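# Insert the loose short pin into the empty block hole

## Task

Pick up the short pin that is lying free on the table (not one already seated in a block), push it into the vacant hole in the blocks until it will go no deeper, and release it so it stays seated with no help from the robot. By the end no other loose object may still be in either gripper, and both grippers should have opened and backed away.

## Robot and tools

ROBOT. Two six-joint arms, left_arm and right_arm, each ending in a parallel two-finger gripper. They face each other across the table. left_arm's base is at (-0.074, +0.560, +0.158) m, on the +y side, and right_arm's is at (+0.007, -0.559, +0.115) m. The names are labels only and say nothing about image sides. Joint ranges in rad, base to hand: waist -3.054..3.054, shoulder 0..3.142, elbow 0..2.356, wrist pitch -1.571..1.571, wrist yaw -1.571..1.571, wrist roll -3.142..3.142. Load limits in N m: waist 17.8, shoulder 22, elbow 22, wrist pitch 5.8, wrist yaw 5.78, wrist roll 5.42. Anything held adds to the load.

FRAMES. Reported poses use one scene frame: origin at the table centre, +z up, table surface at z = +0.020 m. Each gripper has its own axes: +x runs out along the fingers, and the fingers close and open along y. end_effector_position is the point midway between the pads, roughly 3 to 4 cm short of the fingertips. Printed positions can be slightly wrong, more so at long reach.

execute_actions(actions). actions is a list of actions. Each action is a list of 1 to 15 rows, and each row lasts one 1/30 s step. An action always lasts 15 steps (0.5 s); if it has fewer rows, the final row repeats. An empty list only fetches state and images. Every row is one list of 14 numbers, each in [-1, 1], covering both arms even if one is idle: left_arm dx, dy, dz, rx, ry, rz, opening, then right_arm in the same order. dx..rz are an offset, not a pose: a target relative to where that gripper measured at the start of the action (for a call's first action, the last pose a result showed), expressed in the gripper's own axes. Rows do not add up; each is measured from that same start. Scale: 1.0 equals 0.6 m of travel or 180 degrees; rx, ry, rz form a single rotation vector. opening is absolute: +1 is fully open (0.088 m), empty fingers touch near -0.80, and values down to -1 close no more. A full close needs about 0.5 s.

Per step the controller clips each command to within 70 mm and 16 degrees of the measured pose, favouring position over orientation, so large offsets need several actions. After an action the arm keeps going only up to its last clipped pose, so send the remainder next. Hand target lines show where each arm is currently being driven.

move(target, speed, blocking). target is one 14-number row laid out as above: per-arm offsets in gripper axes on the same 0.6 m / 180 degree scale, measured from the pose in the latest result that reported one, plus an absolute opening applied at the start. Each gripper follows a straight path; paths finish together and last 0.5 to 10 s (cut off at 10 s). speed is the top path speed in m/s, 0.002 to 0.5, default 0.25; turning is capped at twice that in rad/s. Paths ignore obstacles and the other arm, and the real hand can lag, wander or overshoot speed, especially with the arm stretched out. Faster motion and targets set deeper past a contact mean harder hits. The result adds a move: line with the ending (done, off_target, moving, held, fault; if only one arm is named the other finished normally), each gripper's remaining distance, and limits: paced means the sent pose was clipped, held means a safety check blocked steps, after which the arm may jump ahead quickly. blocking=false returns after 0.5 s while motion continues; check it with wait(0), and use wait or stop before any new execute_actions or move.

wait(seconds): 0 to 10; the scene runs with the last commands held and returns early when a running move ends. stop(): brakes a running move (needs stopping distance); fingers keep moving. zoom_image(camera, region): camera is cam_high, cam_left_wrist or cam_right_wrist (each 504x504); region is [x0, y0, x1, y1] in pixels from the top-left, at most 504 by 504. read_manual(section): only "licences"; moves nothing. finished_scene(scene): ends the current scene, given its number, irreversibly, after the last command has been held.

RESULTS. The state line gives, per arm, position in m, orientation quaternion wxyz, and linear and angular velocity. grip_measured is the finger opening on the command scale; the final Joint positions value is the opening in metres. Readings may be off by about 1 mm, and read up to 0.061 narrower while squeezing something hard. Fingers settle where grip_measured matches the command. For a firm hold command about 0.07 below grip_measured; less for a lighter hold. Parts under ~3 mm wide get reduced force. A pose unreachable line means a clearance check altered or blocked that arm. Joint torques and External joint torques are noisy and include friction and held weight. MOTOR HOT appears from 50 °C; at 95 °C an OVER-TEMPERATURE FAULT holds the arm, and if it does not cool in 30-60 s it goes limp. A TORQUE FAULT freezes that arm for 10 s and drops the rest of the call. Camera calibrations (K, distortion, T_world_to_cam) are given but may be off by a few degrees and millimetres.

PRACTICE AND HAZARDS. Friction can leave a gripper short or tilted, and tiny moves may not happen; check pose and orientation after each move and correct tilt. To keep an arm still, send the offset back to its desired pose in the first call of a reply and zeros afterwards, always with the opening it should keep. An arm blocked by an object keeps pushing until given a new command. Brief outside tugs on a held part or nudges to loose objects can occur. Never let the arms collide or press on each other, never knock anything off the table, and avoid drops, slips, slams and forceful pushes. Release the pin once seated, confirm nothing else is held, and retract.

Each tool is called after "Call:" as name(argument=value, ...) on one line, values as JSON.

## Session

Call:
execute_actions(actions=[])

Scene clock: 0.00 s.
left_arm: end_effector_position=(-0.2601, +0.2398, +0.4209) grip_measured=+0.843 end_effector_quat_wxyz=(+0.677, +0.203, -0.240, -0.666) end_effector_velocity=(+0.001, +0.000, -0.001) end_effector_angular_velocity=(+0.003, +0.008, +0.008) | right_arm: end_effector_position=(-0.0616, -0.1881, +0.2013) grip_measured=+0.818 end_effector_quat_wxyz=(+0.955, -0.084, +0.276, +0.073) end_effector_velocity=(+0.000, -0.002, -0.000) end_effector_angular_velocity=(-0.011, +0.005, -0.003)
Joint positions: left_arm=[ 0.003  0.85   0.658  0.254 -0.007 -0.006  0.08 ] | right_arm=[ 0.224  1.79   1.497 -1.141  0.327  1.471  0.079]
Joint velocities: left_arm=[-0.002 -0.002 -0.002 -0.007 -0.007 -0.007 -0.   ] | right_arm=[-0.002 -0.002 -0.002 -0.007 -0.007 -0.007 -0.   ]
Joint torques (N m, as the arm reports them, + toward a larger angle): no reading
External joint torques (N m, as the arm's controller estimates them; a push from outside toward a larger angle lowers the number): no reading
Motor temperatures (°C, as the motors report them): left_arm=[21 20 23 22 20 21] | right_arm=[21 22 20 22 21 23]
Heat: left arm: hottest elbow 23 °C (+0.0 °C/min); right arm: hottest wrist roll 23 °C (+0.0 °C/min).
Hand target (left_arm): -0.260, +0.240, +0.421; +0.677, +0.203, -0.240, -0.666
Hand target (right_arm): -0.062, -0.188, +0.201; +0.955, -0.084, +0.276, +0.073

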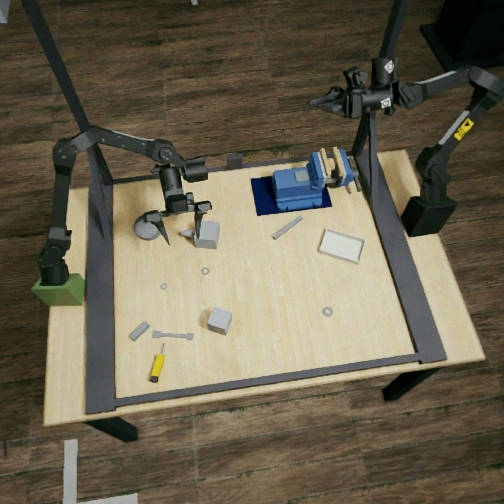

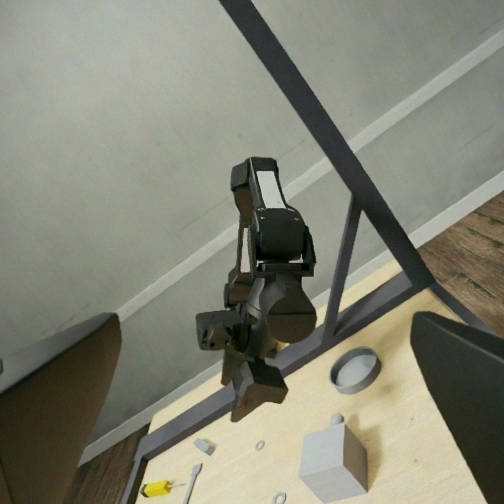

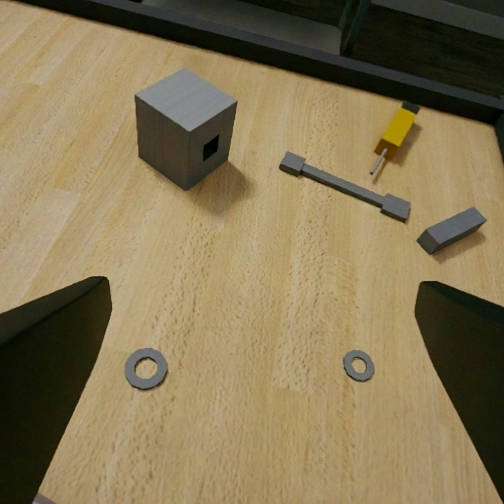

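Call:
zoom_image(camera="cam_high", region=[110, 200, 310, 390])

Call:
zoom_image(camera="cam_right_wrist", region=[100, 40, 504, 280])

Region (110, 200, 310, 390) of cam_high's 504x504 image, scaled by 2.520, with more detail than that image has; it fills the top 479 rows of this view, and the rest is white.

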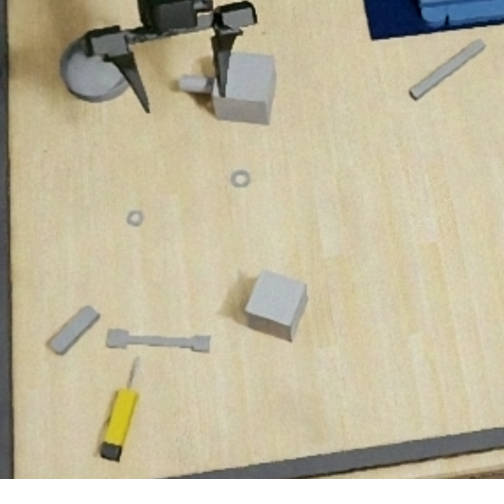

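Region (100, 40, 504, 280) of cam_right_wrist's 504x504 image, scaled by 1.248, with more detail than that image has; it fills the top 299 rows of this view, and the rest is white.

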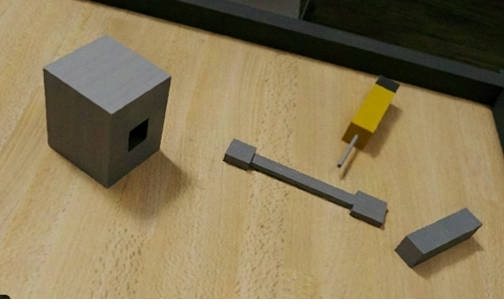

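Call:
move(target=[0,0,0,0,0,0,0.84,0.375,-0.32,0.017,-0.468,0.051,0.477,0.2])

Scene clock: 5.27 s.
left_arm: end_effector_position=(-0.2601, +0.2398, +0.4209) grip_measured=+0.843 end_effector_quat_wxyz=(+0.677, +0.203, -0.240, -0.666) end_effector_velocity=(+0.002, -0.001, -0.003) end_effector_angular_velocity=(+0.007, +0.008, +0.011) | right_arm: end_effector_position=(+0.1650, -0.3512, +0.1149) grip_measured=+0.202 end_effector_quat_wxyz=(+0.362, -0.459, +0.200, +0.786) end_effector_velocity=(-0.001, +0.003, +0.003) end_effector_angular_velocity=(+0.023, +0.013, +0.006)
Joint positions: left_arm=[ 0.003  0.85   0.658  0.254 -0.007 -0.006  0.08 ] | right_arm=[-0.913  2.508  1.112 -0.977 -0.896 -2.02   0.049]
Joint velocities: left_arm=[-0.002  0.002 -0.002 -0.007 -0.007 -0.007 -0.   ] | right_arm=[-0.002  0.007  0.012 -0.022 -0.022 -0.022 -0.   ]
Joint torques (N m, as the arm reports them, + toward a larger angle): left_arm=[ 1.93 -1.    6.2   1.05 -0.51 -0.05] | right_arm=[-3.05 -6.22  4.21 -0.24 -0.16 -0.07]
External joint torques (N m, as the arm's controller estimates them; a push from outside toward a larger angle lowers the number): left_arm=[ 0.29  0.61  0.66 -0.3  -0.1  -0.02] | right_arm=[ 0.46  0.54 -0.01 -0.15  0.23 -0.08]
Motor temperatures (°C, as the motors report them): left_arm=[21 20 23 23 20 21] | right_arm=[22 23 20 22 21 23]
Heat: left arm: hottest elbow 23 °C (+0.0 °C/min); right arm: hottest shoulder 23 °C (+0.0 °C/min).
Hand target (left_arm): -0.260, +0.240, +0.421; +0.677, +0.203, -0.240, -0.666
Hand target (right_arm): +0.167, -0.352, +0.113; +0.360, -0.458, +0.204, +0.787
Off the commanded pose (left_arm): 0.000 m, 0 deg.
Off the commanded pose (right_arm): 0.004 m, 1 deg.
move: done
camera_calibration (this result's frames):
cam_right_wrist: T_world_to_cam=[[0.743168, 0.668264, 0.0335196, 0.115387], [0.66747, -0.736921, -0.106918, -0.332937], [-0.0467479, 0.101831, -0.993703, 0.235431], [0, 0, 0, 1]] pos_world=[0.14748, -0.346431, 0.194484]

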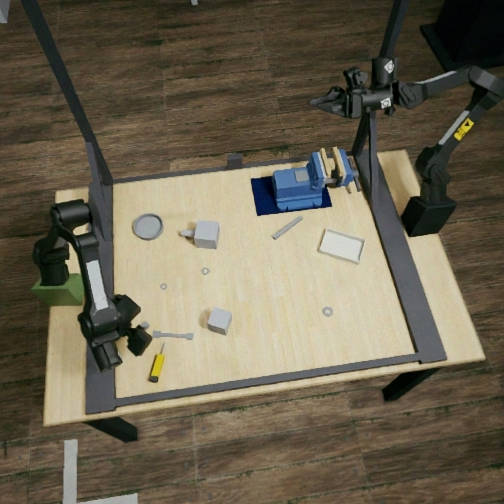

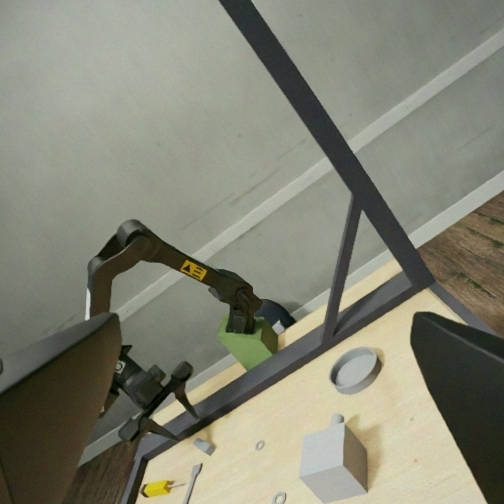

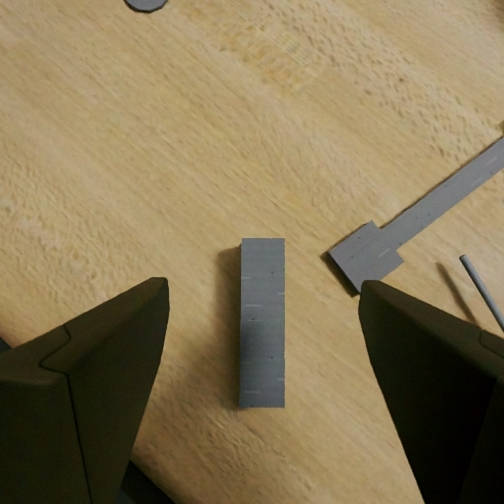

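Call:
move(target=[0,0,0,0,0,0,0.84,0.068,0,-0.088,0,0,0,0.0], speed=0.08)

Call:
move(target=[0,0,0,0,0,0,0.84,0,0,0,0,0,0,-0.6])

Scene clock: 6.70 s.
left_arm: end_effector_position=(-0.2601, +0.2398, +0.4209) grip_measured=+0.843 end_effector_quat_wxyz=(+0.677, +0.203, -0.240, -0.666) end_effector_velocity=(-0.001, +0.000, -0.002) end_effector_angular_velocity=(+0.004, +0.007, -0.010) | right_arm: end_effector_position=(+0.1846, -0.3679, +0.0583) grip_measured=+0.002 end_effector_quat_wxyz=(+0.363, -0.465, +0.194, +0.784) end_effector_velocity=(-0.002, -0.000, +0.000) end_effector_angular_velocity=(+0.002, +0.015, -0.014)
Joint positions: left_arm=[ 0.003  0.85   0.658  0.254 -0.007 -0.006  0.08 ] | right_arm=[-0.91   2.68   1.076 -0.746 -0.897 -2.014  0.039]
Joint velocities: left_arm=[-0.002 -0.002 -0.007  0.007  0.007 -0.007 -0.   ] | right_arm=[-0.002  0.002 -0.002 -0.007 -0.007  0.007 -0.   ]
Joint torques (N m, as the arm reports them, + toward a larger angle): left_arm=[ 1.95 -1.02  6.17  1.05 -0.51 -0.04] | right_arm=[-2.53 -6.71  2.58  0.11 -0.43  0.09]
External joint torques (N m, as the arm's controller estimates them; a push from outside toward a larger angle lowers the number): left_arm=[ 0.31  0.65  0.58 -0.33 -0.1  -0.02] | right_arm=[ 0.89  0.52 -1.    0.18 -0.05  0.08]
Motor temperatures (°C, as the motors report them): left_arm=[21 20 24 23 21 21] | right_arm=[22 23 20 22 21 23]
Heat: left arm: hottest elbow 24 °C (+9.0 °C/min); right arm: hottest shoulder 23 °C (+0.0 °C/min).
Hand target (left_arm): -0.260, +0.240, +0.421; +0.677, +0.203, -0.240, -0.666
Hand target (right_arm): +0.182, -0.370, +0.054; +0.362, -0.459, +0.200, +0.786
Off the commanded pose (left_arm): 0.000 m, 0 deg.
Off the commanded pose (right_arm): 0.006 m, 1 deg.
move: done
camera_calibration (this result's frames):
cam_right_wrist: T_world_to_cam=[[0.738333, 0.672676, 0.0487072, 0.115522], [0.673698, -0.732219, -0.0999277, -0.364195], [-0.0315546, 0.106594, -0.993802, 0.18073], [0, 0, 0, 1]] pos_world=[0.165766, -0.363644, 0.13759]

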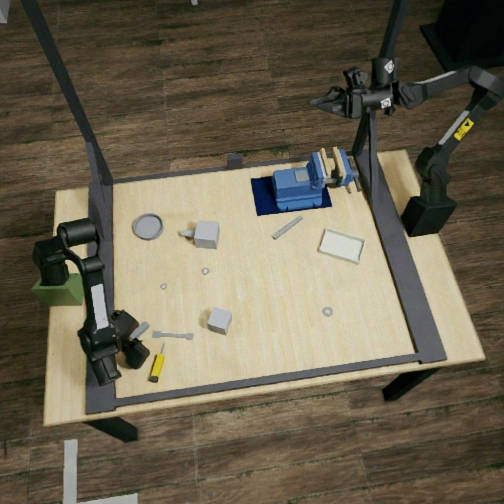

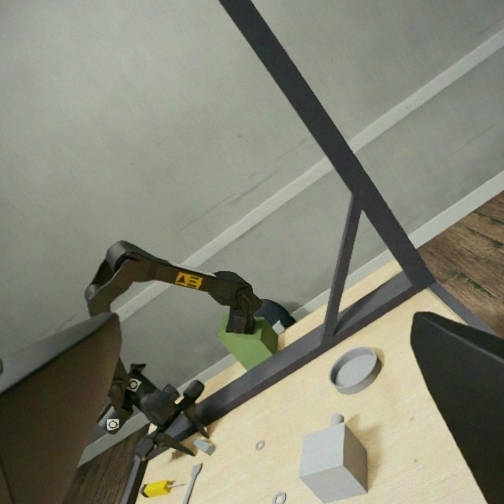

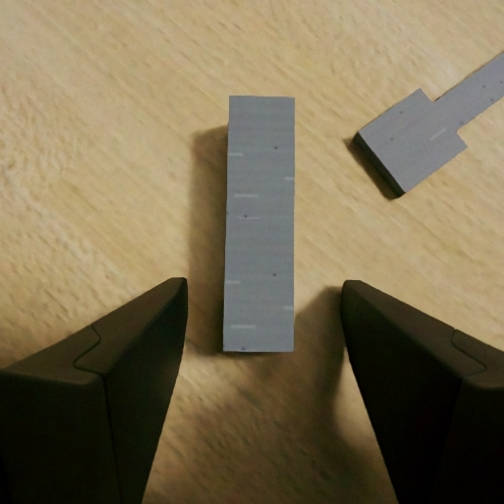

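Scene clock: 7.20 s.
left_arm: end_effector_position=(-0.2601, +0.2398, +0.4209) grip_measured=+0.843 end_effector_quat_wxyz=(+0.677, +0.203, -0.240, -0.666) end_effector_velocity=(+0.003, +0.000, -0.003) end_effector_angular_velocity=(+0.007, +0.008, +0.011) | right_arm: end_effector_position=(+0.1846, -0.3679, +0.0583) grip_measured=-0.534 end_effector_quat_wxyz=(+0.363, -0.464, +0.194, +0.784) end_effector_velocity=(-0.001, +0.002, +0.003) end_effector_angular_velocity=(+0.020, +0.016, -0.019)
Joint positions: left_arm=[ 0.003  0.85   0.658  0.254 -0.007 -0.006  0.08 ] | right_arm=[-0.91   2.681  1.076 -0.746 -0.898 -2.014  0.013]
Joint velocities: left_arm=[-0.002 -0.002 -0.007 -0.007 -0.007 -0.007  0.   ] | right_arm=[-0.007 -0.002 -0.002 -0.007 -0.022  0.007 -0.   ]
Joint torques (N m, as the arm reports them, + toward a larger angle): left_arm=[ 1.94 -1.01  6.15  1.05 -0.5  -0.05] | right_arm=[-2.79 -8.35  3.1  -0.05 -0.31  0.02]
External joint torques (N m, as the arm's controller estimates them; a push from outside toward a larger angle lowers the number): left_arm=[ 0.3   0.57  0.7  -0.28 -0.09 -0.02] | right_arm=[ 0.66 -1.17 -0.46  0.01  0.08  0.01]
Motor temperatures (°C, as the motors report them): left_arm=[21 20 24 23 21 21] | right_arm=[22 23 20 22 21 23]
Heat: left arm: hottest elbow 24 °C (+8.3 °C/min); right arm: hottest shoulder 23 °C (+0.0 °C/min).
Hand target (left_arm): -0.260, +0.240, +0.421; +0.677, +0.203, -0.240, -0.666
Hand target (right_arm): +0.185, -0.368, +0.058; +0.363, -0.465, +0.194, +0.784
Off the commanded pose (left_arm): 0.000 m, 0 deg.
Off the commanded pose (right_arm): 0.000 m, 0 deg.
move: done
camera_calibration (this result's frames):
cam_right_wrist: T_world_to_cam=[[0.738814, 0.672171, 0.0483756, 0.115335], [0.673139, -0.732634, -0.100653, -0.364228], [-0.0322145, 0.106927, -0.993745, 0.180969], [0, 0, 0, 1]] pos_world=[0.165795, -0.363721, 0.137597]

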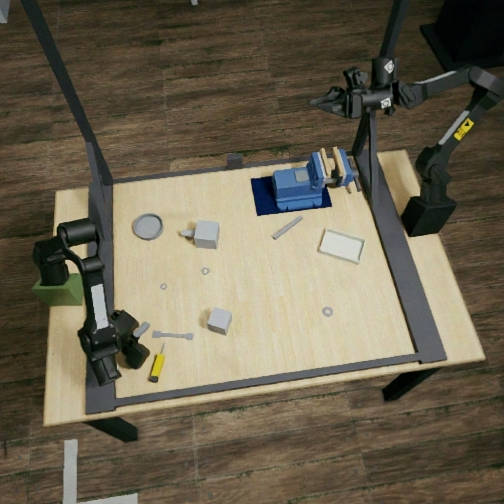

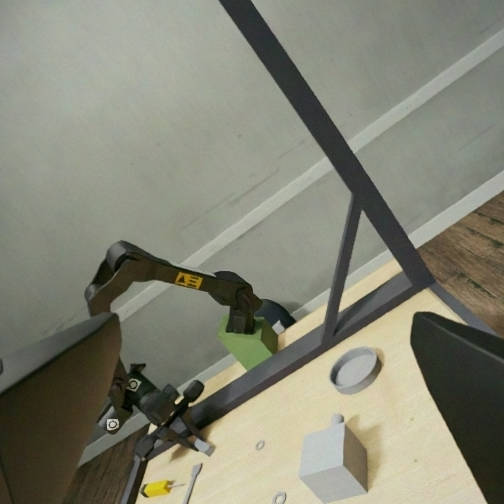

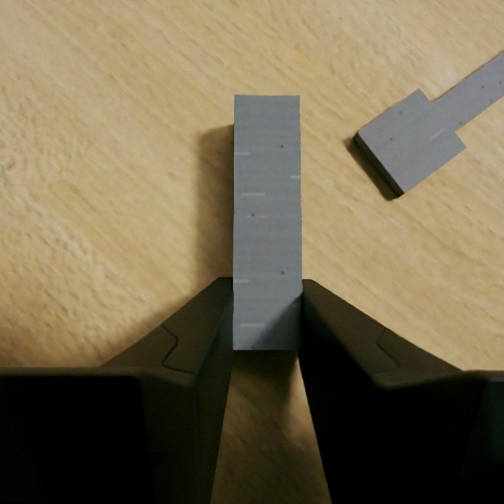

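Call:
move(target=[0,0,0,0,0,0,1,-0.05,0,0.029,0,0,0,-0.62], speed=0.08)

Call:
move(target=[0.445,0.302,-0.88,-0.121,0.229,-0.231,1,0.137,-0.068,0.238,0.338,0.013,-0.192,-0.62])

Scene clock: 8.33 s.
left_arm: end_effector_position=(-0.2601, +0.2398, +0.4209) grip_measured=+1.000 end_effector_quat_wxyz=(+0.677, +0.203, -0.240, -0.666) end_effector_velocity=(+0.002, +0.002, +0.001) end_effector_angular_velocity=(-0.004, -0.007, +0.010) | right_arm: end_effector_position=(+0.1812, -0.3703, +0.0878) grip_measured=-0.534 end_effector_quat_wxyz=(+0.362, -0.459, +0.201, +0.786) end_effector_velocity=(-0.003, -0.000, +0.001) end_effector_angular_velocity=(+0.008, +0.012, +0.007)
Joint positions: left_arm=[ 0.003  0.85   0.658  0.254 -0.007 -0.006  0.088] | right_arm=[-0.955  2.618  1.108 -0.898 -0.864 -2.064  0.013]
Joint velocities: left_arm=[ 0.002 -0.007 -0.002 -0.007 -0.007  0.007  0.   ] | right_arm=[-0.002  0.002  0.002 -0.022 -0.007 -0.022 -0.   ]
Joint torques (N m, as the arm reports them, + toward a larger angle): left_arm=[ 1.95 -1.02  6.17  1.05 -0.51 -0.05] | right_arm=[-3.01 -9.88  4.1  -0.35 -0.25 -0.08]
External joint torques (N m, as the arm's controller estimates them; a push from outside toward a larger angle lowers the number): left_arm=[ 0.29  0.74  0.5  -0.35 -0.1  -0.02] | right_arm=[ 0.3  -2.84  0.18 -0.23  0.12 -0.08]
Motor temperatures (°C, as the motors report them): left_arm=[21 20 24 23 21 21] | right_arm=[22 23 21 22 21 23]
Heat: left arm: hottest elbow 24 °C (+7.2 °C/min); right arm: hottest shoulder 23 °C (+0.0 °C/min).
Hand target (left_arm): -0.260, +0.240, +0.421; +0.677, +0.203, -0.240, -0.666
Hand target (right_arm): +0.184, -0.368, +0.093; +0.363, -0.465, +0.194, +0.784
Off the commanded pose (left_arm): 0.000 m, 0 deg.
Off the commanded pose (right_arm): 0.006 m, 1 deg.
move: done
camera_calibration (this result's frames):
cam_right_wrist: T_world_to_cam=[[0.743542, 0.667907, 0.0323275, 0.117008], [0.667062, -0.737495, -0.10549, -0.361013], [-0.0466165, 0.100001, -0.993895, 0.2105], [0, 0, 0, 1]] pos_world=[0.163631, -0.365446, 0.167349]

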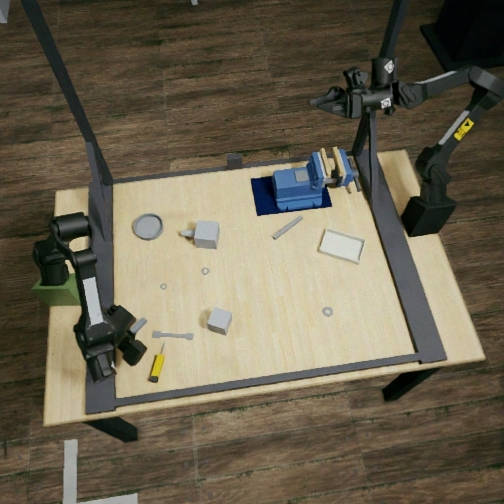

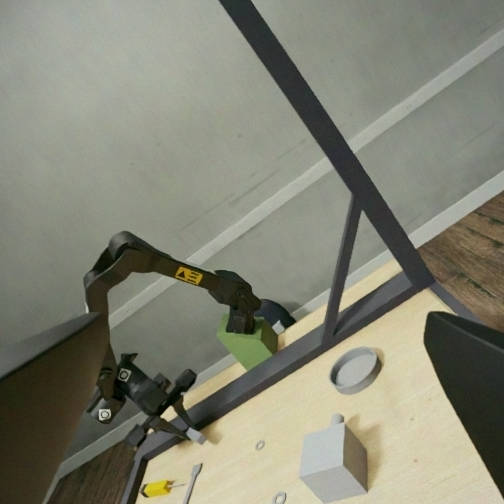

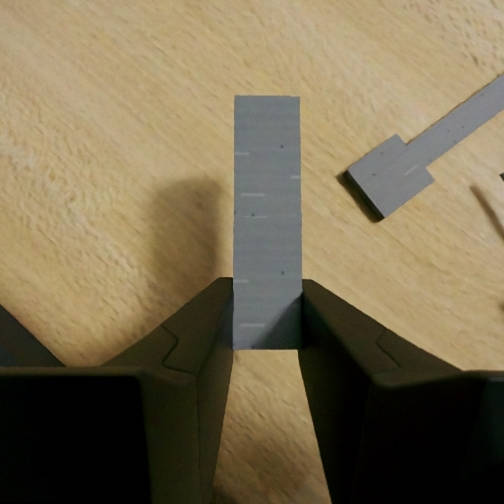

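Scene clock: 11.77 s.
left_arm: end_effector_position=(+0.1958, -0.0449, +0.1313) grip_measured=+1.000 end_effector_quat_wxyz=(+0.681, +0.384, +0.070, -0.619) end_effector_velocity=(+0.002, +0.003, -0.010) end_effector_angular_velocity=(+0.017, +0.008, +0.048) | right_arm: end_effector_position=(+0.1049, -0.2248, +0.0831) grip_measured=-0.534 end_effector_quat_wxyz=(+0.740, -0.268, +0.443, +0.429) end_effector_velocity=(-0.003, +0.001, +0.001) end_effector_angular_velocity=(+0.003, +0.009, +0.000)
Joint positions: left_arm=[0.41  3.12  2.242 0.156 0.505 0.17  0.088] | right_arm=[-0.298  2.036  0.777  0.026 -0.557  0.336  0.013]
Joint velocities: left_arm=[-0.012  0.002 -0.007 -0.022 -0.037 -0.022  0.   ] | right_arm=[ 0.002 -0.007  0.002 -0.007 -0.007  0.007  0.   ]
Joint torques (N m, as the arm reports them, + toward a larger angle): left_arm=[ 8.88 -7.33  6.04  1.15 -0.4  -0.13] | right_arm=[-4.07 -7.8   4.47  0.99  0.28  0.1 ]
External joint torques (N m, as the arm's controller estimates them; a push from outside toward a larger angle lowers the number): left_arm=[ 1.1   3.78  0.7  -0.16 -0.18 -0.11] | right_arm=[ 0.88 -2.26  0.3   0.01  0.15  0.09]
Motor temperatures (°C, as the motors report them): left_arm=[21 21 24 23 21 21] | right_arm=[22 24 21 22 21 23]
Heat: left arm: hottest elbow 24 °C (+5.1 °C/min); right arm: hottest shoulder 24 °C (+5.1 °C/min).
Hand target (left_arm): +0.201, -0.040, +0.120; +0.683, +0.386, +0.079, -0.615
Hand target (right_arm): +0.104, -0.220, +0.088; +0.742, -0.268, +0.435, +0.434
Off the commanded pose (left_arm): 0.012 m, 35 deg; orientation clipped at the last step of the last action.
Off the commanded pose (right_arm): 0.008 m, 1 deg.
joint sent to its limit (left arm) — the command would take joint 2 (shoulder) past its upper limit, so that joint was sent only as far as its limit.
move: off_target (left_arm); limits=paced
camera_calibration (this result's frames):
cam_left_wrist: T_world_to_cam=[[-0.891824, 0.074228, -0.446251, 0.244579], [0.303582, 0.829542, -0.46872, 0.0692729], [0.335392, -0.55349, -0.76234, 0.0868549], [0, 0, 0, 1]] pos_world=[0.167961, -0.0275461, 0.207826]
cam_right_wrist: T_world_to_cam=[[0.880188, -0.473549, 0.0319292, -0.194184], [-0.470836, -0.879667, -0.067077, -0.119069], [0.0598514, 0.044007, -0.997237, 0.164264], [0, 0, 0, 1]] pos_world=[0.105025, -0.203926, 0.162023]

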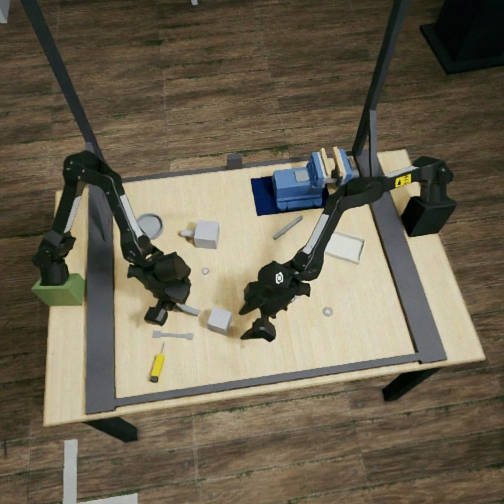

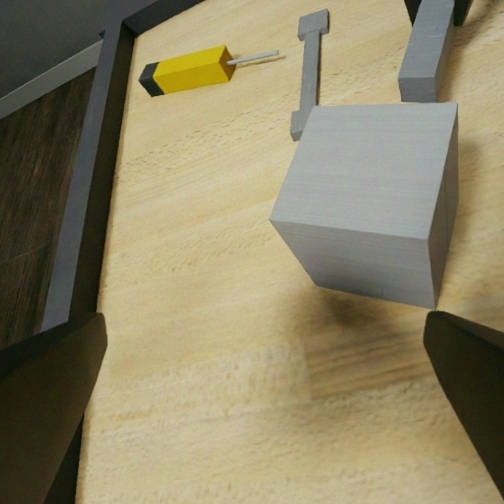

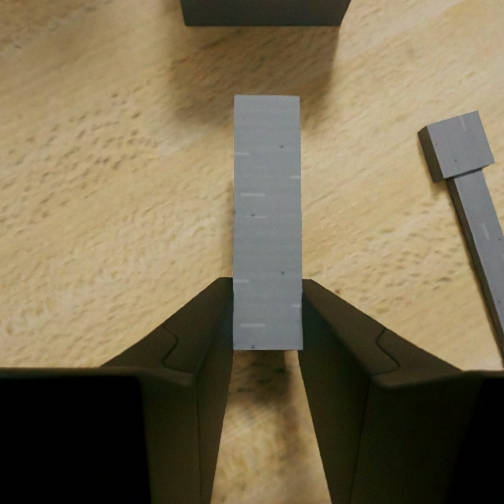

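Call:
move(target=[0.10,-0.073,-0.042,0,0,0,-0.9,0.022,0,0.018,0,-0.014,0,-0.62], speed=0.08)

Scene clock: 13.57 s.
left_arm: end_effector_position=(+0.1583, -0.0652, +0.0844) grip_measured=-0.792 end_effector_quat_wxyz=(+0.724, +0.394, +0.042, -0.565) end_effector_velocity=(-0.003, -0.001, +0.000) end_effector_angular_velocity=(-0.010, +0.020, -0.000) | right_arm: end_effector_position=(+0.1106, -0.2136, +0.0766) grip_measured=-0.534 end_effector_quat_wxyz=(+0.748, -0.259, +0.429, +0.436) end_effector_velocity=(-0.000, -0.005, -0.003) end_effector_angular_velocity=(-0.008, +0.016, -0.015)
Joint positions: left_arm=[0.255 3.121 2.178 0.269 0.235 0.069 0.   ] | right_arm=[-0.279  2.08   0.783  0.12  -0.54   0.38   0.013]
Joint velocities: left_arm=[-0.002 -0.002 -0.002  0.007  0.007 -0.022 -0.   ] | right_arm=[-0.002  0.002 -0.007 -0.007 -0.007  0.007 -0.   ]
Joint torques (N m, as the arm reports them, + toward a larger angle): left_arm=[ 9.29 -7.02  4.22  1.09 -0.55 -0.14] | right_arm=[-4.2  -5.53  4.32  1.34  0.31  0.1 ]
External joint torques (N m, as the arm's controller estimates them; a push from outside toward a larger angle lowers the number): left_arm=[ 1.39  4.03 -0.94 -0.28 -0.22 -0.12] | right_arm=[0.93 0.1  0.4  0.35 0.15 0.09]
Motor temperatures (°C, as the motors report them): left_arm=[22 21 24 23 21 21] | right_arm=[23 24 21 22 21 23]
Heat: left arm: hottest elbow 24 °C (+4.4 °C/min); right arm: hottest shoulder 24 °C (+4.4 °C/min).
Hand target (left_arm): +0.166, -0.056, +0.070; +0.726, +0.399, +0.055, -0.558
Hand target (right_arm): +0.113, -0.211, +0.076; +0.749, -0.259, +0.426, +0.435
Off the commanded pose (left_arm): 0.033 m, 9 deg.
Off the commanded pose (right_arm): 0.003 m, 0 deg.
joint sent to its limit (left arm) — the command would take joint 2 (shoulder) past its upper limit, so that joint was sent only as far as its limit.
move: off_target (left_arm)
camera_calibration (this result's frames):
cam_left_wrist: T_world_to_cam=[[-0.844702, -0.039046, -0.533811, 0.184327], [0.2645, 0.836596, -0.479737, 0.083148], [0.465316, -0.546428, -0.696346, 0.0267745], [0, 0, 0, 1]] pos_world=[0.12125, -0.0477337, 0.156929]
cam_right_wrist: T_world_to_cam=[[0.880766, -0.47263, 0.0295363, -0.193401], [-0.46741, -0.877663, -0.105997, -0.103997], [0.0760201, 0.0795527, -0.993928, 0.162516], [0, 0, 0, 1]] pos_world=[0.109377, -0.19561, 0.156218]

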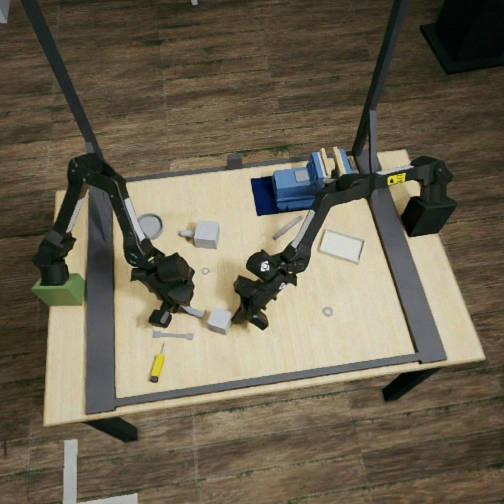

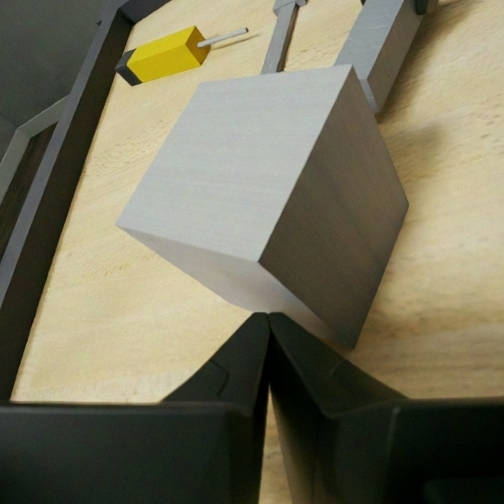

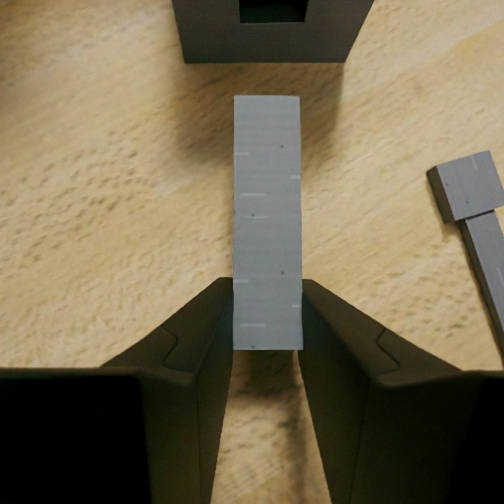

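Call:
move(target=[0,0,0,0,0,0,-0.9,0.003,-0.005,0.022,0,0,0,-0.62], speed=0.03)

Scene clock: 14.50 s.
left_arm: end_effector_position=(+0.1585, -0.0652, +0.0845) grip_measured=-0.792 end_effector_quat_wxyz=(+0.724, +0.394, +0.041, -0.564) end_effector_velocity=(+0.000, +0.001, -0.002) end_effector_angular_velocity=(+0.010, +0.006, +0.017) | right_arm: end_effector_position=(+0.1170, -0.2058, +0.0815) grip_measured=-0.534 end_effector_quat_wxyz=(+0.748, -0.260, +0.428, +0.435) end_effector_velocity=(-0.002, -0.003, -0.002) end_effector_angular_velocity=(-0.014, +0.024, +0.001)
Joint positions: left_arm=[0.255 3.121 2.178 0.269 0.234 0.068 0.   ] | right_arm=[-0.294  2.101  0.832  0.083 -0.543  0.363  0.013]
Joint velocities: left_arm=[-0.002 -0.002  0.002 -0.022 -0.007 -0.007 -0.   ] | right_arm=[-0.002  0.002  0.002 -0.022 -0.022 -0.007  0.   ]
Joint torques (N m, as the arm reports them, + toward a larger angle): left_arm=[ 9.39 -8.83  5.58  1.02 -0.36 -0.02] | right_arm=[-4.71 -5.81  4.42  1.04  0.02 -0.06]
External joint torques (N m, as the arm's controller estimates them; a push from outside toward a larger angle lowers the number): left_arm=[ 1.44  2.29  0.41 -0.34 -0.03  0.01] | right_arm=[ 0.56  0.12  0.29  0.02 -0.13 -0.06]
Motor temperatures (°C, as the motors report them): left_arm=[22 22 24 23 21 21] | right_arm=[23 24 21 22 21 23]
Heat: left arm: hottest elbow 24 °C (+4.1 °C/min); right arm: hottest shoulder 24 °C (+4.1 °C/min).
Hand target (left_arm): +0.158, -0.065, +0.084; +0.724, +0.394, +0.042, -0.565
Hand target (right_arm): +0.119, -0.204, +0.082; +0.748, -0.259, +0.429, +0.436
Off the commanded pose (left_arm): 0.000 m, 0 deg.
Off the commanded pose (right_arm): 0.003 m, 0 deg.
move: done
camera_calibration (this result's frames):
cam_left_wrist: T_world_to_cam=[[-0.844311, -0.0404752, -0.534323, 0.184444], [0.263725, 0.836632, -0.4801, 0.0832853], [0.466464, -0.546268, -0.695703, 0.026543], [0, 0, 0, 1]] pos_world=[0.121382, -0.0477141, 0.157004]
cam_right_wrist: T_world_to_cam=[[0.880654, -0.472687, 0.0318684, -0.195689], [-0.467289, -0.877737, -0.105918, -0.0936385], [0.0780383, 0.0783856, -0.993864, 0.165749], [0, 0, 0, 1]] pos_world=[0.115644, -0.187682, 0.16105]

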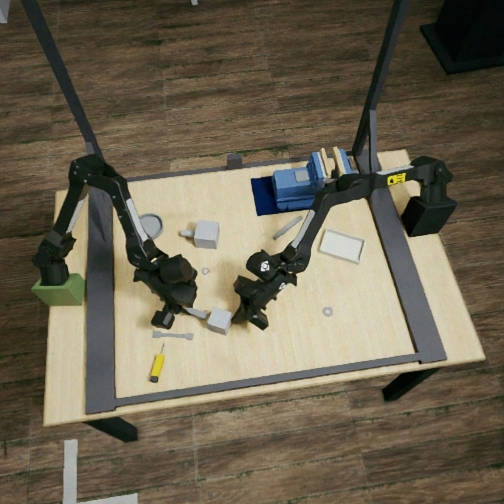

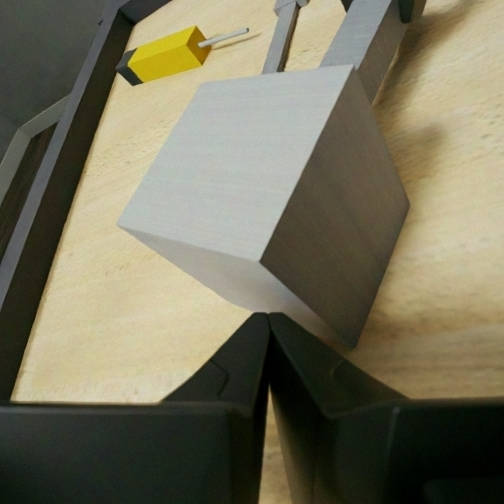

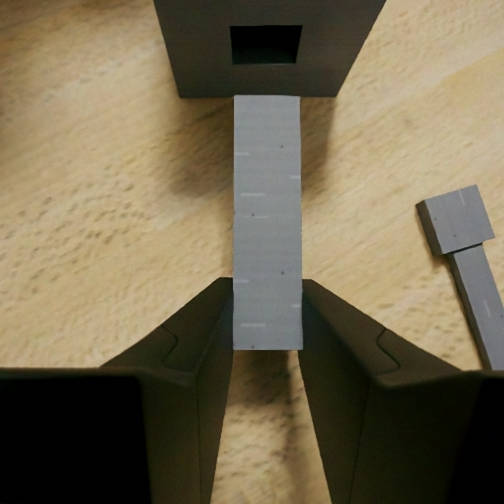

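Call:
move(target=[0,0,0,0,0,0,-0.9,0.016,0,0.022,0,0,0,-0.62], speed=0.02)

Scene clock: 15.70 s.
left_arm: end_effector_position=(+0.1585, -0.0652, +0.0845) grip_measured=-0.792 end_effector_quat_wxyz=(+0.724, +0.394, +0.041, -0.564) end_effector_velocity=(+0.002, +0.001, +0.001) end_effector_angular_velocity=(+0.004, -0.008, +0.008) | right_arm: end_effector_position=(+0.1233, -0.1935, +0.0806) grip_measured=-0.534 end_effector_quat_wxyz=(+0.748, -0.260, +0.428, +0.436) end_effector_velocity=(-0.002, -0.000, -0.001) end_effector_angular_velocity=(-0.007, +0.029, -0.009)
Joint positions: left_arm=[0.255 3.121 2.178 0.269 0.234 0.068 0.   ] | right_arm=[-0.292  2.144  0.891  0.07  -0.543  0.363  0.013]
Joint velocities: left_arm=[ 0.002 -0.002 -0.002 -0.007 -0.007  0.007 -0.   ] | right_arm=[-0.002  0.007  0.012 -0.022 -0.022  0.007 -0.   ]
Joint torques (N m, as the arm reports them, + toward a larger angle): left_arm=[ 9.38 -8.86  5.54  1.02 -0.4  -0.04] | right_arm=[-4.51 -6.04  4.42  1.04  0.17  0.1 ]
External joint torques (N m, as the arm's controller estimates them; a push from outside toward a larger angle lowers the number): left_arm=[ 1.32  1.98  0.52 -0.3  -0.07 -0.01] | right_arm=[0.98 0.14 0.25 0.02 0.02 0.1 ]
Motor temperatures (°C, as the motors report them): left_arm=[23 22 24 23 21 21] | right_arm=[23 24 21 22 21 23]
Heat: left arm: hottest elbow 24 °C (+3.8 °C/min); right arm: hottest shoulder 24 °C (+3.8 °C/min).
Hand target (left_arm): +0.158, -0.065, +0.085; +0.724, +0.394, +0.041, -0.564
Hand target (right_arm): +0.125, -0.192, +0.080; +0.748, -0.260, +0.428, +0.435
Off the commanded pose (left_arm): 0.000 m, 0 deg.
Off the commanded pose (right_arm): 0.003 m, 0 deg.
move: done
camera_calibration (this result's frames):
cam_left_wrist: T_world_to_cam=[[-0.844311, -0.0404752, -0.534323, 0.184444], [0.263725, 0.836632, -0.4801, 0.0832853], [0.466464, -0.546268, -0.695703, 0.026543], [0, 0, 0, 1]] pos_world=[0.121382, -0.0477141, 0.157004]
cam_right_wrist: T_world_to_cam=[[0.881926, -0.470312, 0.0318174, -0.195158], [-0.464883, -0.878948, -0.10646, -0.0804822], [0.0780352, 0.0790984, -0.993808, 0.163579], [0, 0, 0, 1]] pos_world=[0.121935, -0.175464, 0.160207]

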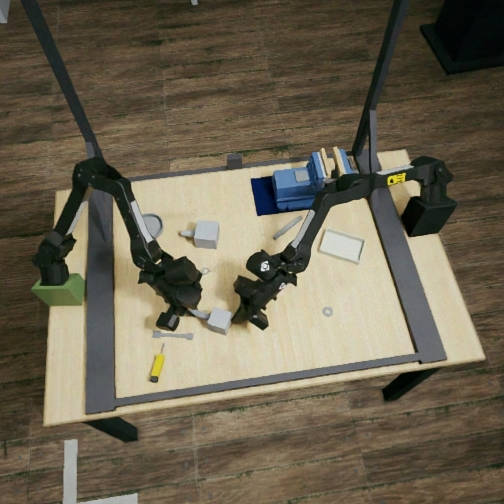

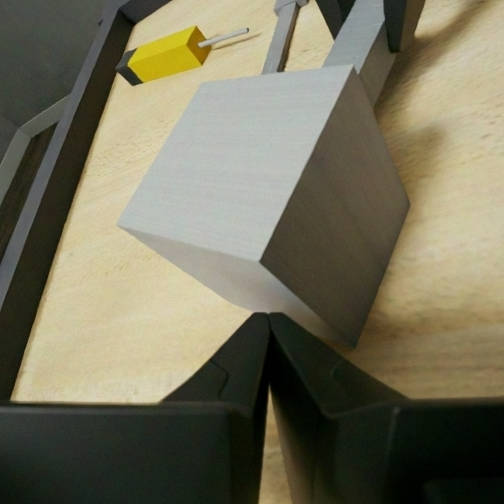

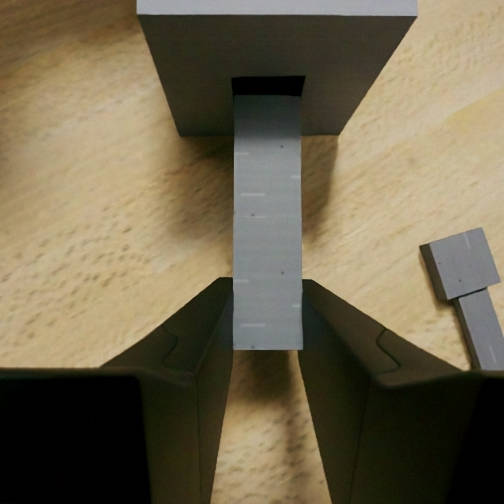

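Advance 15mm.

Call:
move(target=[0,0,0,0,0,0,-0.9,0.015,-0.001,0.025,0,0,0,-0.62], speed=0.015)

Scene clock: 17.17 s.
left_arm: end_effector_position=(+0.1605, -0.0640, +0.0849) grip_measured=-0.792 end_effector_quat_wxyz=(+0.725, +0.395, +0.044, -0.562) end_effector_velocity=(+0.006, +0.003, -0.001) end_effector_angular_velocity=(-0.002, -0.005, +0.029) | right_arm: end_effector_position=(+0.1286, -0.1857, +0.0786) grip_measured=-0.534 end_effector_quat_wxyz=(+0.745, -0.261, +0.435, +0.432) end_effector_velocity=(-0.004, +0.000, -0.001) end_effector_angular_velocity=(+0.001, +0.038, +0.004)
Joint positions: left_arm=[0.258 3.121 2.178 0.263 0.233 0.068 0.   ] | right_arm=[-0.292  2.182  0.945  0.036 -0.549  0.363  0.013]
Joint velocities: left_arm=[ 0.002  0.002 -0.002 -0.007 -0.022 -0.007 -0.   ] | right_arm=[-0.002  0.002  0.002 -0.007 -0.037  0.007 -0.001]
Joint torques (N m, as the arm reports them, + toward a larger angle): left_arm=[ 9.02 -8.89  5.56  1.39 -0.38 -0.04] | right_arm=[-4.8  -5.71  5.77  1.71  0.28 -0.01]
External joint torques (N m, as the arm's controller estimates them; a push from outside toward a larger angle lowers the number): left_arm=[ 0.96  2.    0.51  0.05 -0.04 -0.01] | right_arm=[ 0.82  0.8   1.53  0.7   0.15 -0.01]
Motor temperatures (°C, as the motors report them): left_arm=[23 23 24 24 21 21] | right_arm=[23 24 21 22 21 23]
Heat: left arm: hottest elbow 24 °C (+3.5 °C/min); right arm: hottest shoulder 24 °C (+3.5 °C/min).
Hand target (left_arm): +0.158, -0.065, +0.084; +0.724, +0.394, +0.041, -0.565
Hand target (right_arm): +0.132, -0.179, +0.080; +0.748, -0.260, +0.428, +0.436
Off the commanded pose (left_arm): 0.002 m, 0 deg.
Off the commanded pose (right_arm): 0.008 m, 1 deg.
move: done
camera_calibration (this result's frames):
cam_left_wrist: T_world_to_cam=[[-0.844604, -0.04457, -0.533533, 0.186098], [0.257933, 0.839385, -0.478438, 0.0828686], [0.469164, -0.541706, -0.697452, 0.0264894], [0, 0, 0, 1]] pos_world=[0.123377, -0.0469148, 0.157412]
cam_right_wrist: T_world_to_cam=[[0.878441, -0.47706, 0.0274905, -0.196475], [-0.473037, -0.876296, -0.0913339, -0.0709904], [0.0676615, 0.0672274, -0.995441, 0.159843], [0, 0, 0, 1]] pos_world=[0.128196, -0.166685, 0.158032]

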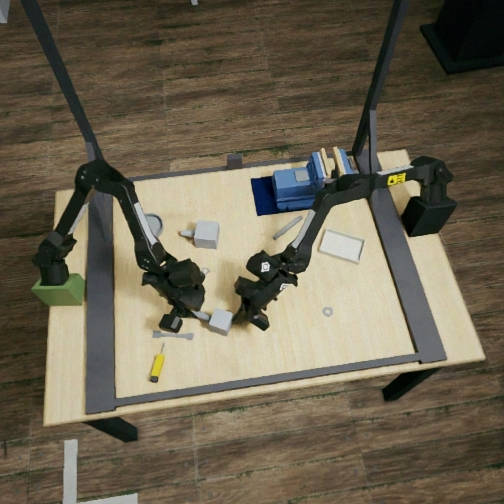

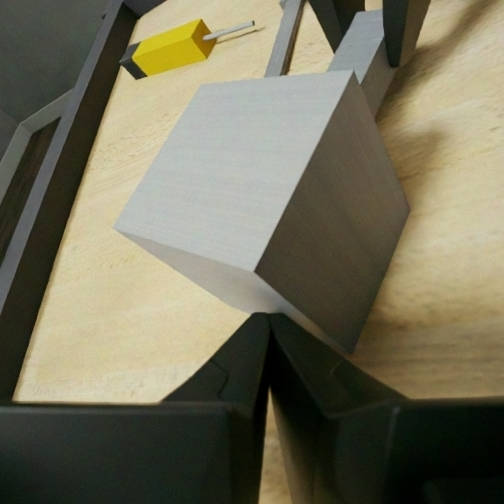

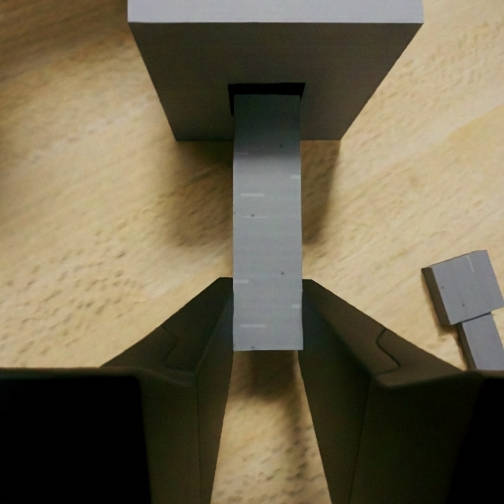

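Call:
move(target=[0,0,0,0,0,0,-0.9,-0.011,0,0,0,-0.008,0,-0.62], speed=0.015)

Call:
move(target=[0,0,0,0,0,0,-0.9,0.011,0,0.024,0,0,0,-0.62], speed=0.015)

Scene clock: 18.37 s.
left_arm: end_effector_position=(+0.1609, -0.0636, +0.0846) grip_measured=-0.792 end_effector_quat_wxyz=(+0.725, +0.395, +0.045, -0.562) end_effector_velocity=(+0.002, +0.001, +0.000) end_effector_angular_velocity=(-0.008, +0.006, +0.029) | right_arm: end_effector_position=(+0.1272, -0.1891, +0.0798) grip_measured=-0.534 end_effector_quat_wxyz=(+0.747, -0.258, +0.432, +0.434) end_effector_velocity=(-0.002, -0.001, +0.001) end_effector_angular_velocity=(-0.001, +0.004, +0.006)
Joint positions: left_arm=[0.258 3.121 2.178 0.261 0.233 0.068 0.   ] | right_arm=[-0.294  2.167  0.919  0.058 -0.548  0.367  0.013]
Joint velocities: left_arm=[-0.002 -0.002 -0.002 -0.007 -0.022 -0.022 -0.   ] | right_arm=[-0.002 -0.007 -0.002 -0.007 -0.007 -0.007 -0.   ]
Joint torques (N m, as the arm reports them, + toward a larger angle): left_arm=[ 9.35 -8.85  5.55  1.18 -0.4  -0.04] | right_arm=[-4.98 -9.07  3.17  1.34  0.3   0.1 ]
External joint torques (N m, as the arm's controller estimates them; a push from outside toward a larger angle lowers the number): left_arm=[ 1.27  2.04  0.5  -0.16 -0.06 -0.01] | right_arm=[ 0.64 -2.67 -1.07  0.31  0.15  0.09]
Motor temperatures (°C, as the motors report them): left_arm=[23 23 24 24 21 21] | right_arm=[23 24 21 22 21 23]
Heat: left arm: hottest elbow 24 °C (+3.3 °C/min); right arm: hottest shoulder 24 °C (+3.3 °C/min).
Hand target (left_arm): +0.161, -0.064, +0.085; +0.725, +0.395, +0.044, -0.562
Hand target (right_arm): +0.127, -0.188, +0.084; +0.751, -0.255, +0.426, +0.436
Off the commanded pose (left_arm): 0.001 m, 0 deg.
Off the commanded pose (right_arm): 0.005 m, 1 deg.
move: done
camera_calibration (this result's frames):
cam_left_wrist: T_world_to_cam=[[-0.844911, -0.0451665, -0.532997, 0.186256], [0.256026, 0.84073, -0.477099, 0.082581], [0.469656, -0.539567, -0.698778, 0.0265181], [0, 0, 0, 1]] pos_world=[0.123773, -0.0467075, 0.157203]
cam_right_wrist: T_world_to_cam=[[0.878744, -0.476592, 0.0258597, -0.196719], [-0.471953, -0.875718, -0.10187, -0.073752], [0.071196, 0.0773128, -0.994462, 0.16268], [0, 0, 0, 1]] pos_world=[0.126476, -0.170918, 0.159353]

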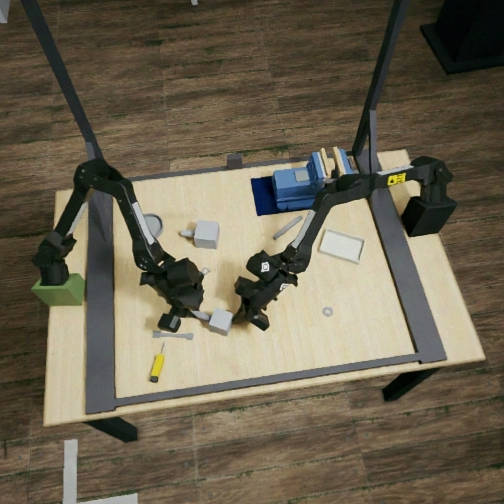

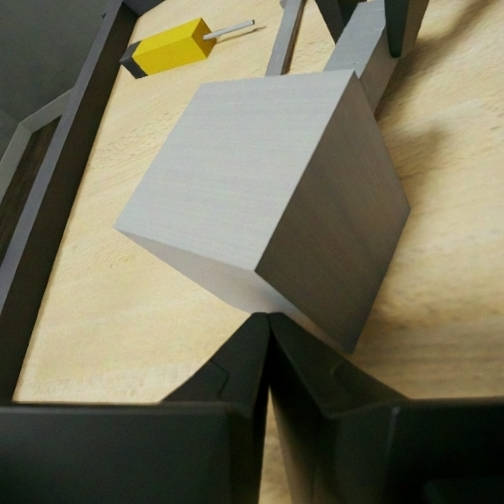

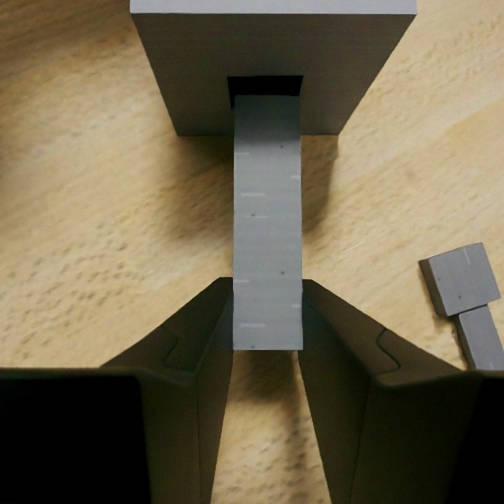

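Scene clock: 19.63 s.
left_arm: end_effector_position=(+0.1635, -0.0621, +0.0850) grip_measured=-0.792 end_effector_quat_wxyz=(+0.727, +0.396, +0.048, -0.559) end_effector_velocity=(+0.004, +0.001, +0.000) end_effector_angular_velocity=(-0.013, -0.004, +0.040) | right_arm: end_effector_position=(+0.1309, -0.1828, +0.0790) grip_measured=-0.534 end_effector_quat_wxyz=(+0.745, -0.258, +0.440, +0.430) end_effector_velocity=(+0.001, -0.004, -0.004) end_effector_angular_velocity=(-0.023, +0.001, -0.011)
Joint positions: left_arm=[0.262 3.121 2.178 0.254 0.231 0.068 0.   ] | right_arm=[-0.295  2.196  0.968  0.018 -0.553  0.365  0.013]
Joint velocities: left_arm=[-0.002  0.002  0.002 -0.007 -0.037 -0.022  0.   ] | right_arm=[ 0.002  0.007  0.002 -0.022  0.007 -0.007 -0.   ]
Joint torques (N m, as the arm reports them, + toward a larger angle): left_arm=[ 8.95 -8.86  5.54  1.44 -0.34 -0.04] | right_arm=[-4.91 -5.84  5.89  1.76  0.27 -0.02]
External joint torques (N m, as the arm's controller estimates them; a push from outside toward a larger angle lowers the number): left_arm=[ 0.97  2.1   0.44  0.1   0.   -0.01] | right_arm=[ 0.8   0.56  1.8   0.81  0.13 -0.02]
Motor temperatures (°C, as the motors report them): left_arm=[24 24 25 24 21 21] | right_arm=[24 24 21 23 21 23]
Heat: left arm: hottest elbow 25 °C (+6.1 °C/min); right arm: hottest waist 24 °C (+3.1 °C/min).
Hand target (left_arm): +0.161, -0.064, +0.085; +0.726, +0.395, +0.045, -0.562
Hand target (right_arm): +0.135, -0.175, +0.081; +0.747, -0.258, +0.431, +0.435
Off the commanded pose (left_arm): 0.003 m, 1 deg.
Off the commanded pose (right_arm): 0.009 m, 1 deg.
move: off_target (right_arm)
camera_calibration (this result's frames):
cam_left_wrist: T_world_to_cam=[[-0.845047, -0.0507386, -0.53228, 0.18837], [0.248515, 0.84416, -0.47501, 0.0820906], [0.47343, -0.533685, -0.700746, 0.026349], [0, 0, 0, 1]] pos_world=[0.126307, -0.0456779, 0.157723]
cam_right_wrist: T_world_to_cam=[[0.874922, -0.483773, 0.0218187, -0.197464], [-0.480499, -0.872845, -0.0852203, -0.0662295], [0.0602716, 0.0640772, -0.996123, 0.160274], [0, 0, 0, 1]] pos_world=[0.131283, -0.163606, 0.158317]

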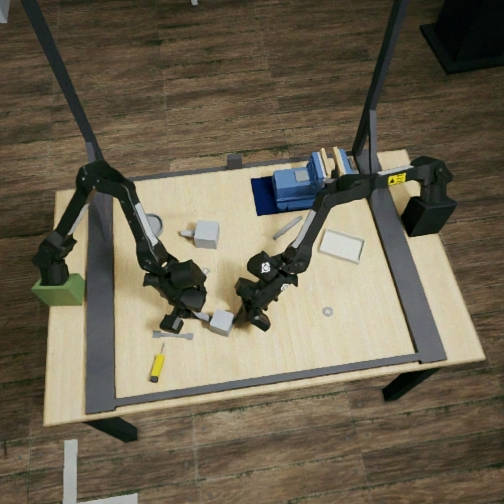

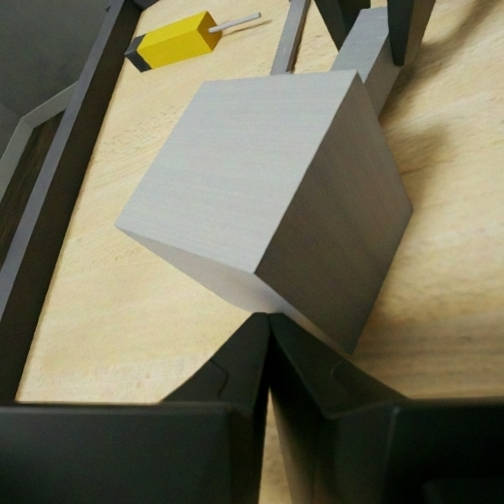

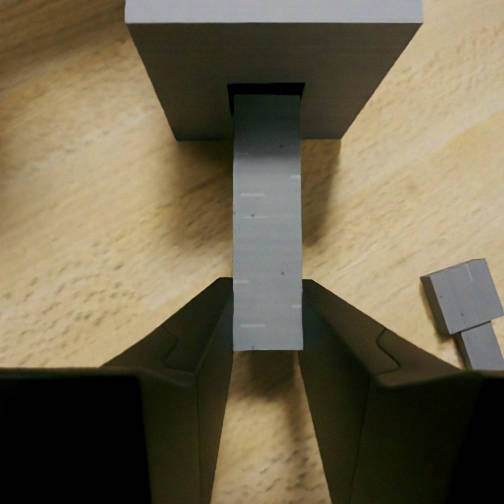

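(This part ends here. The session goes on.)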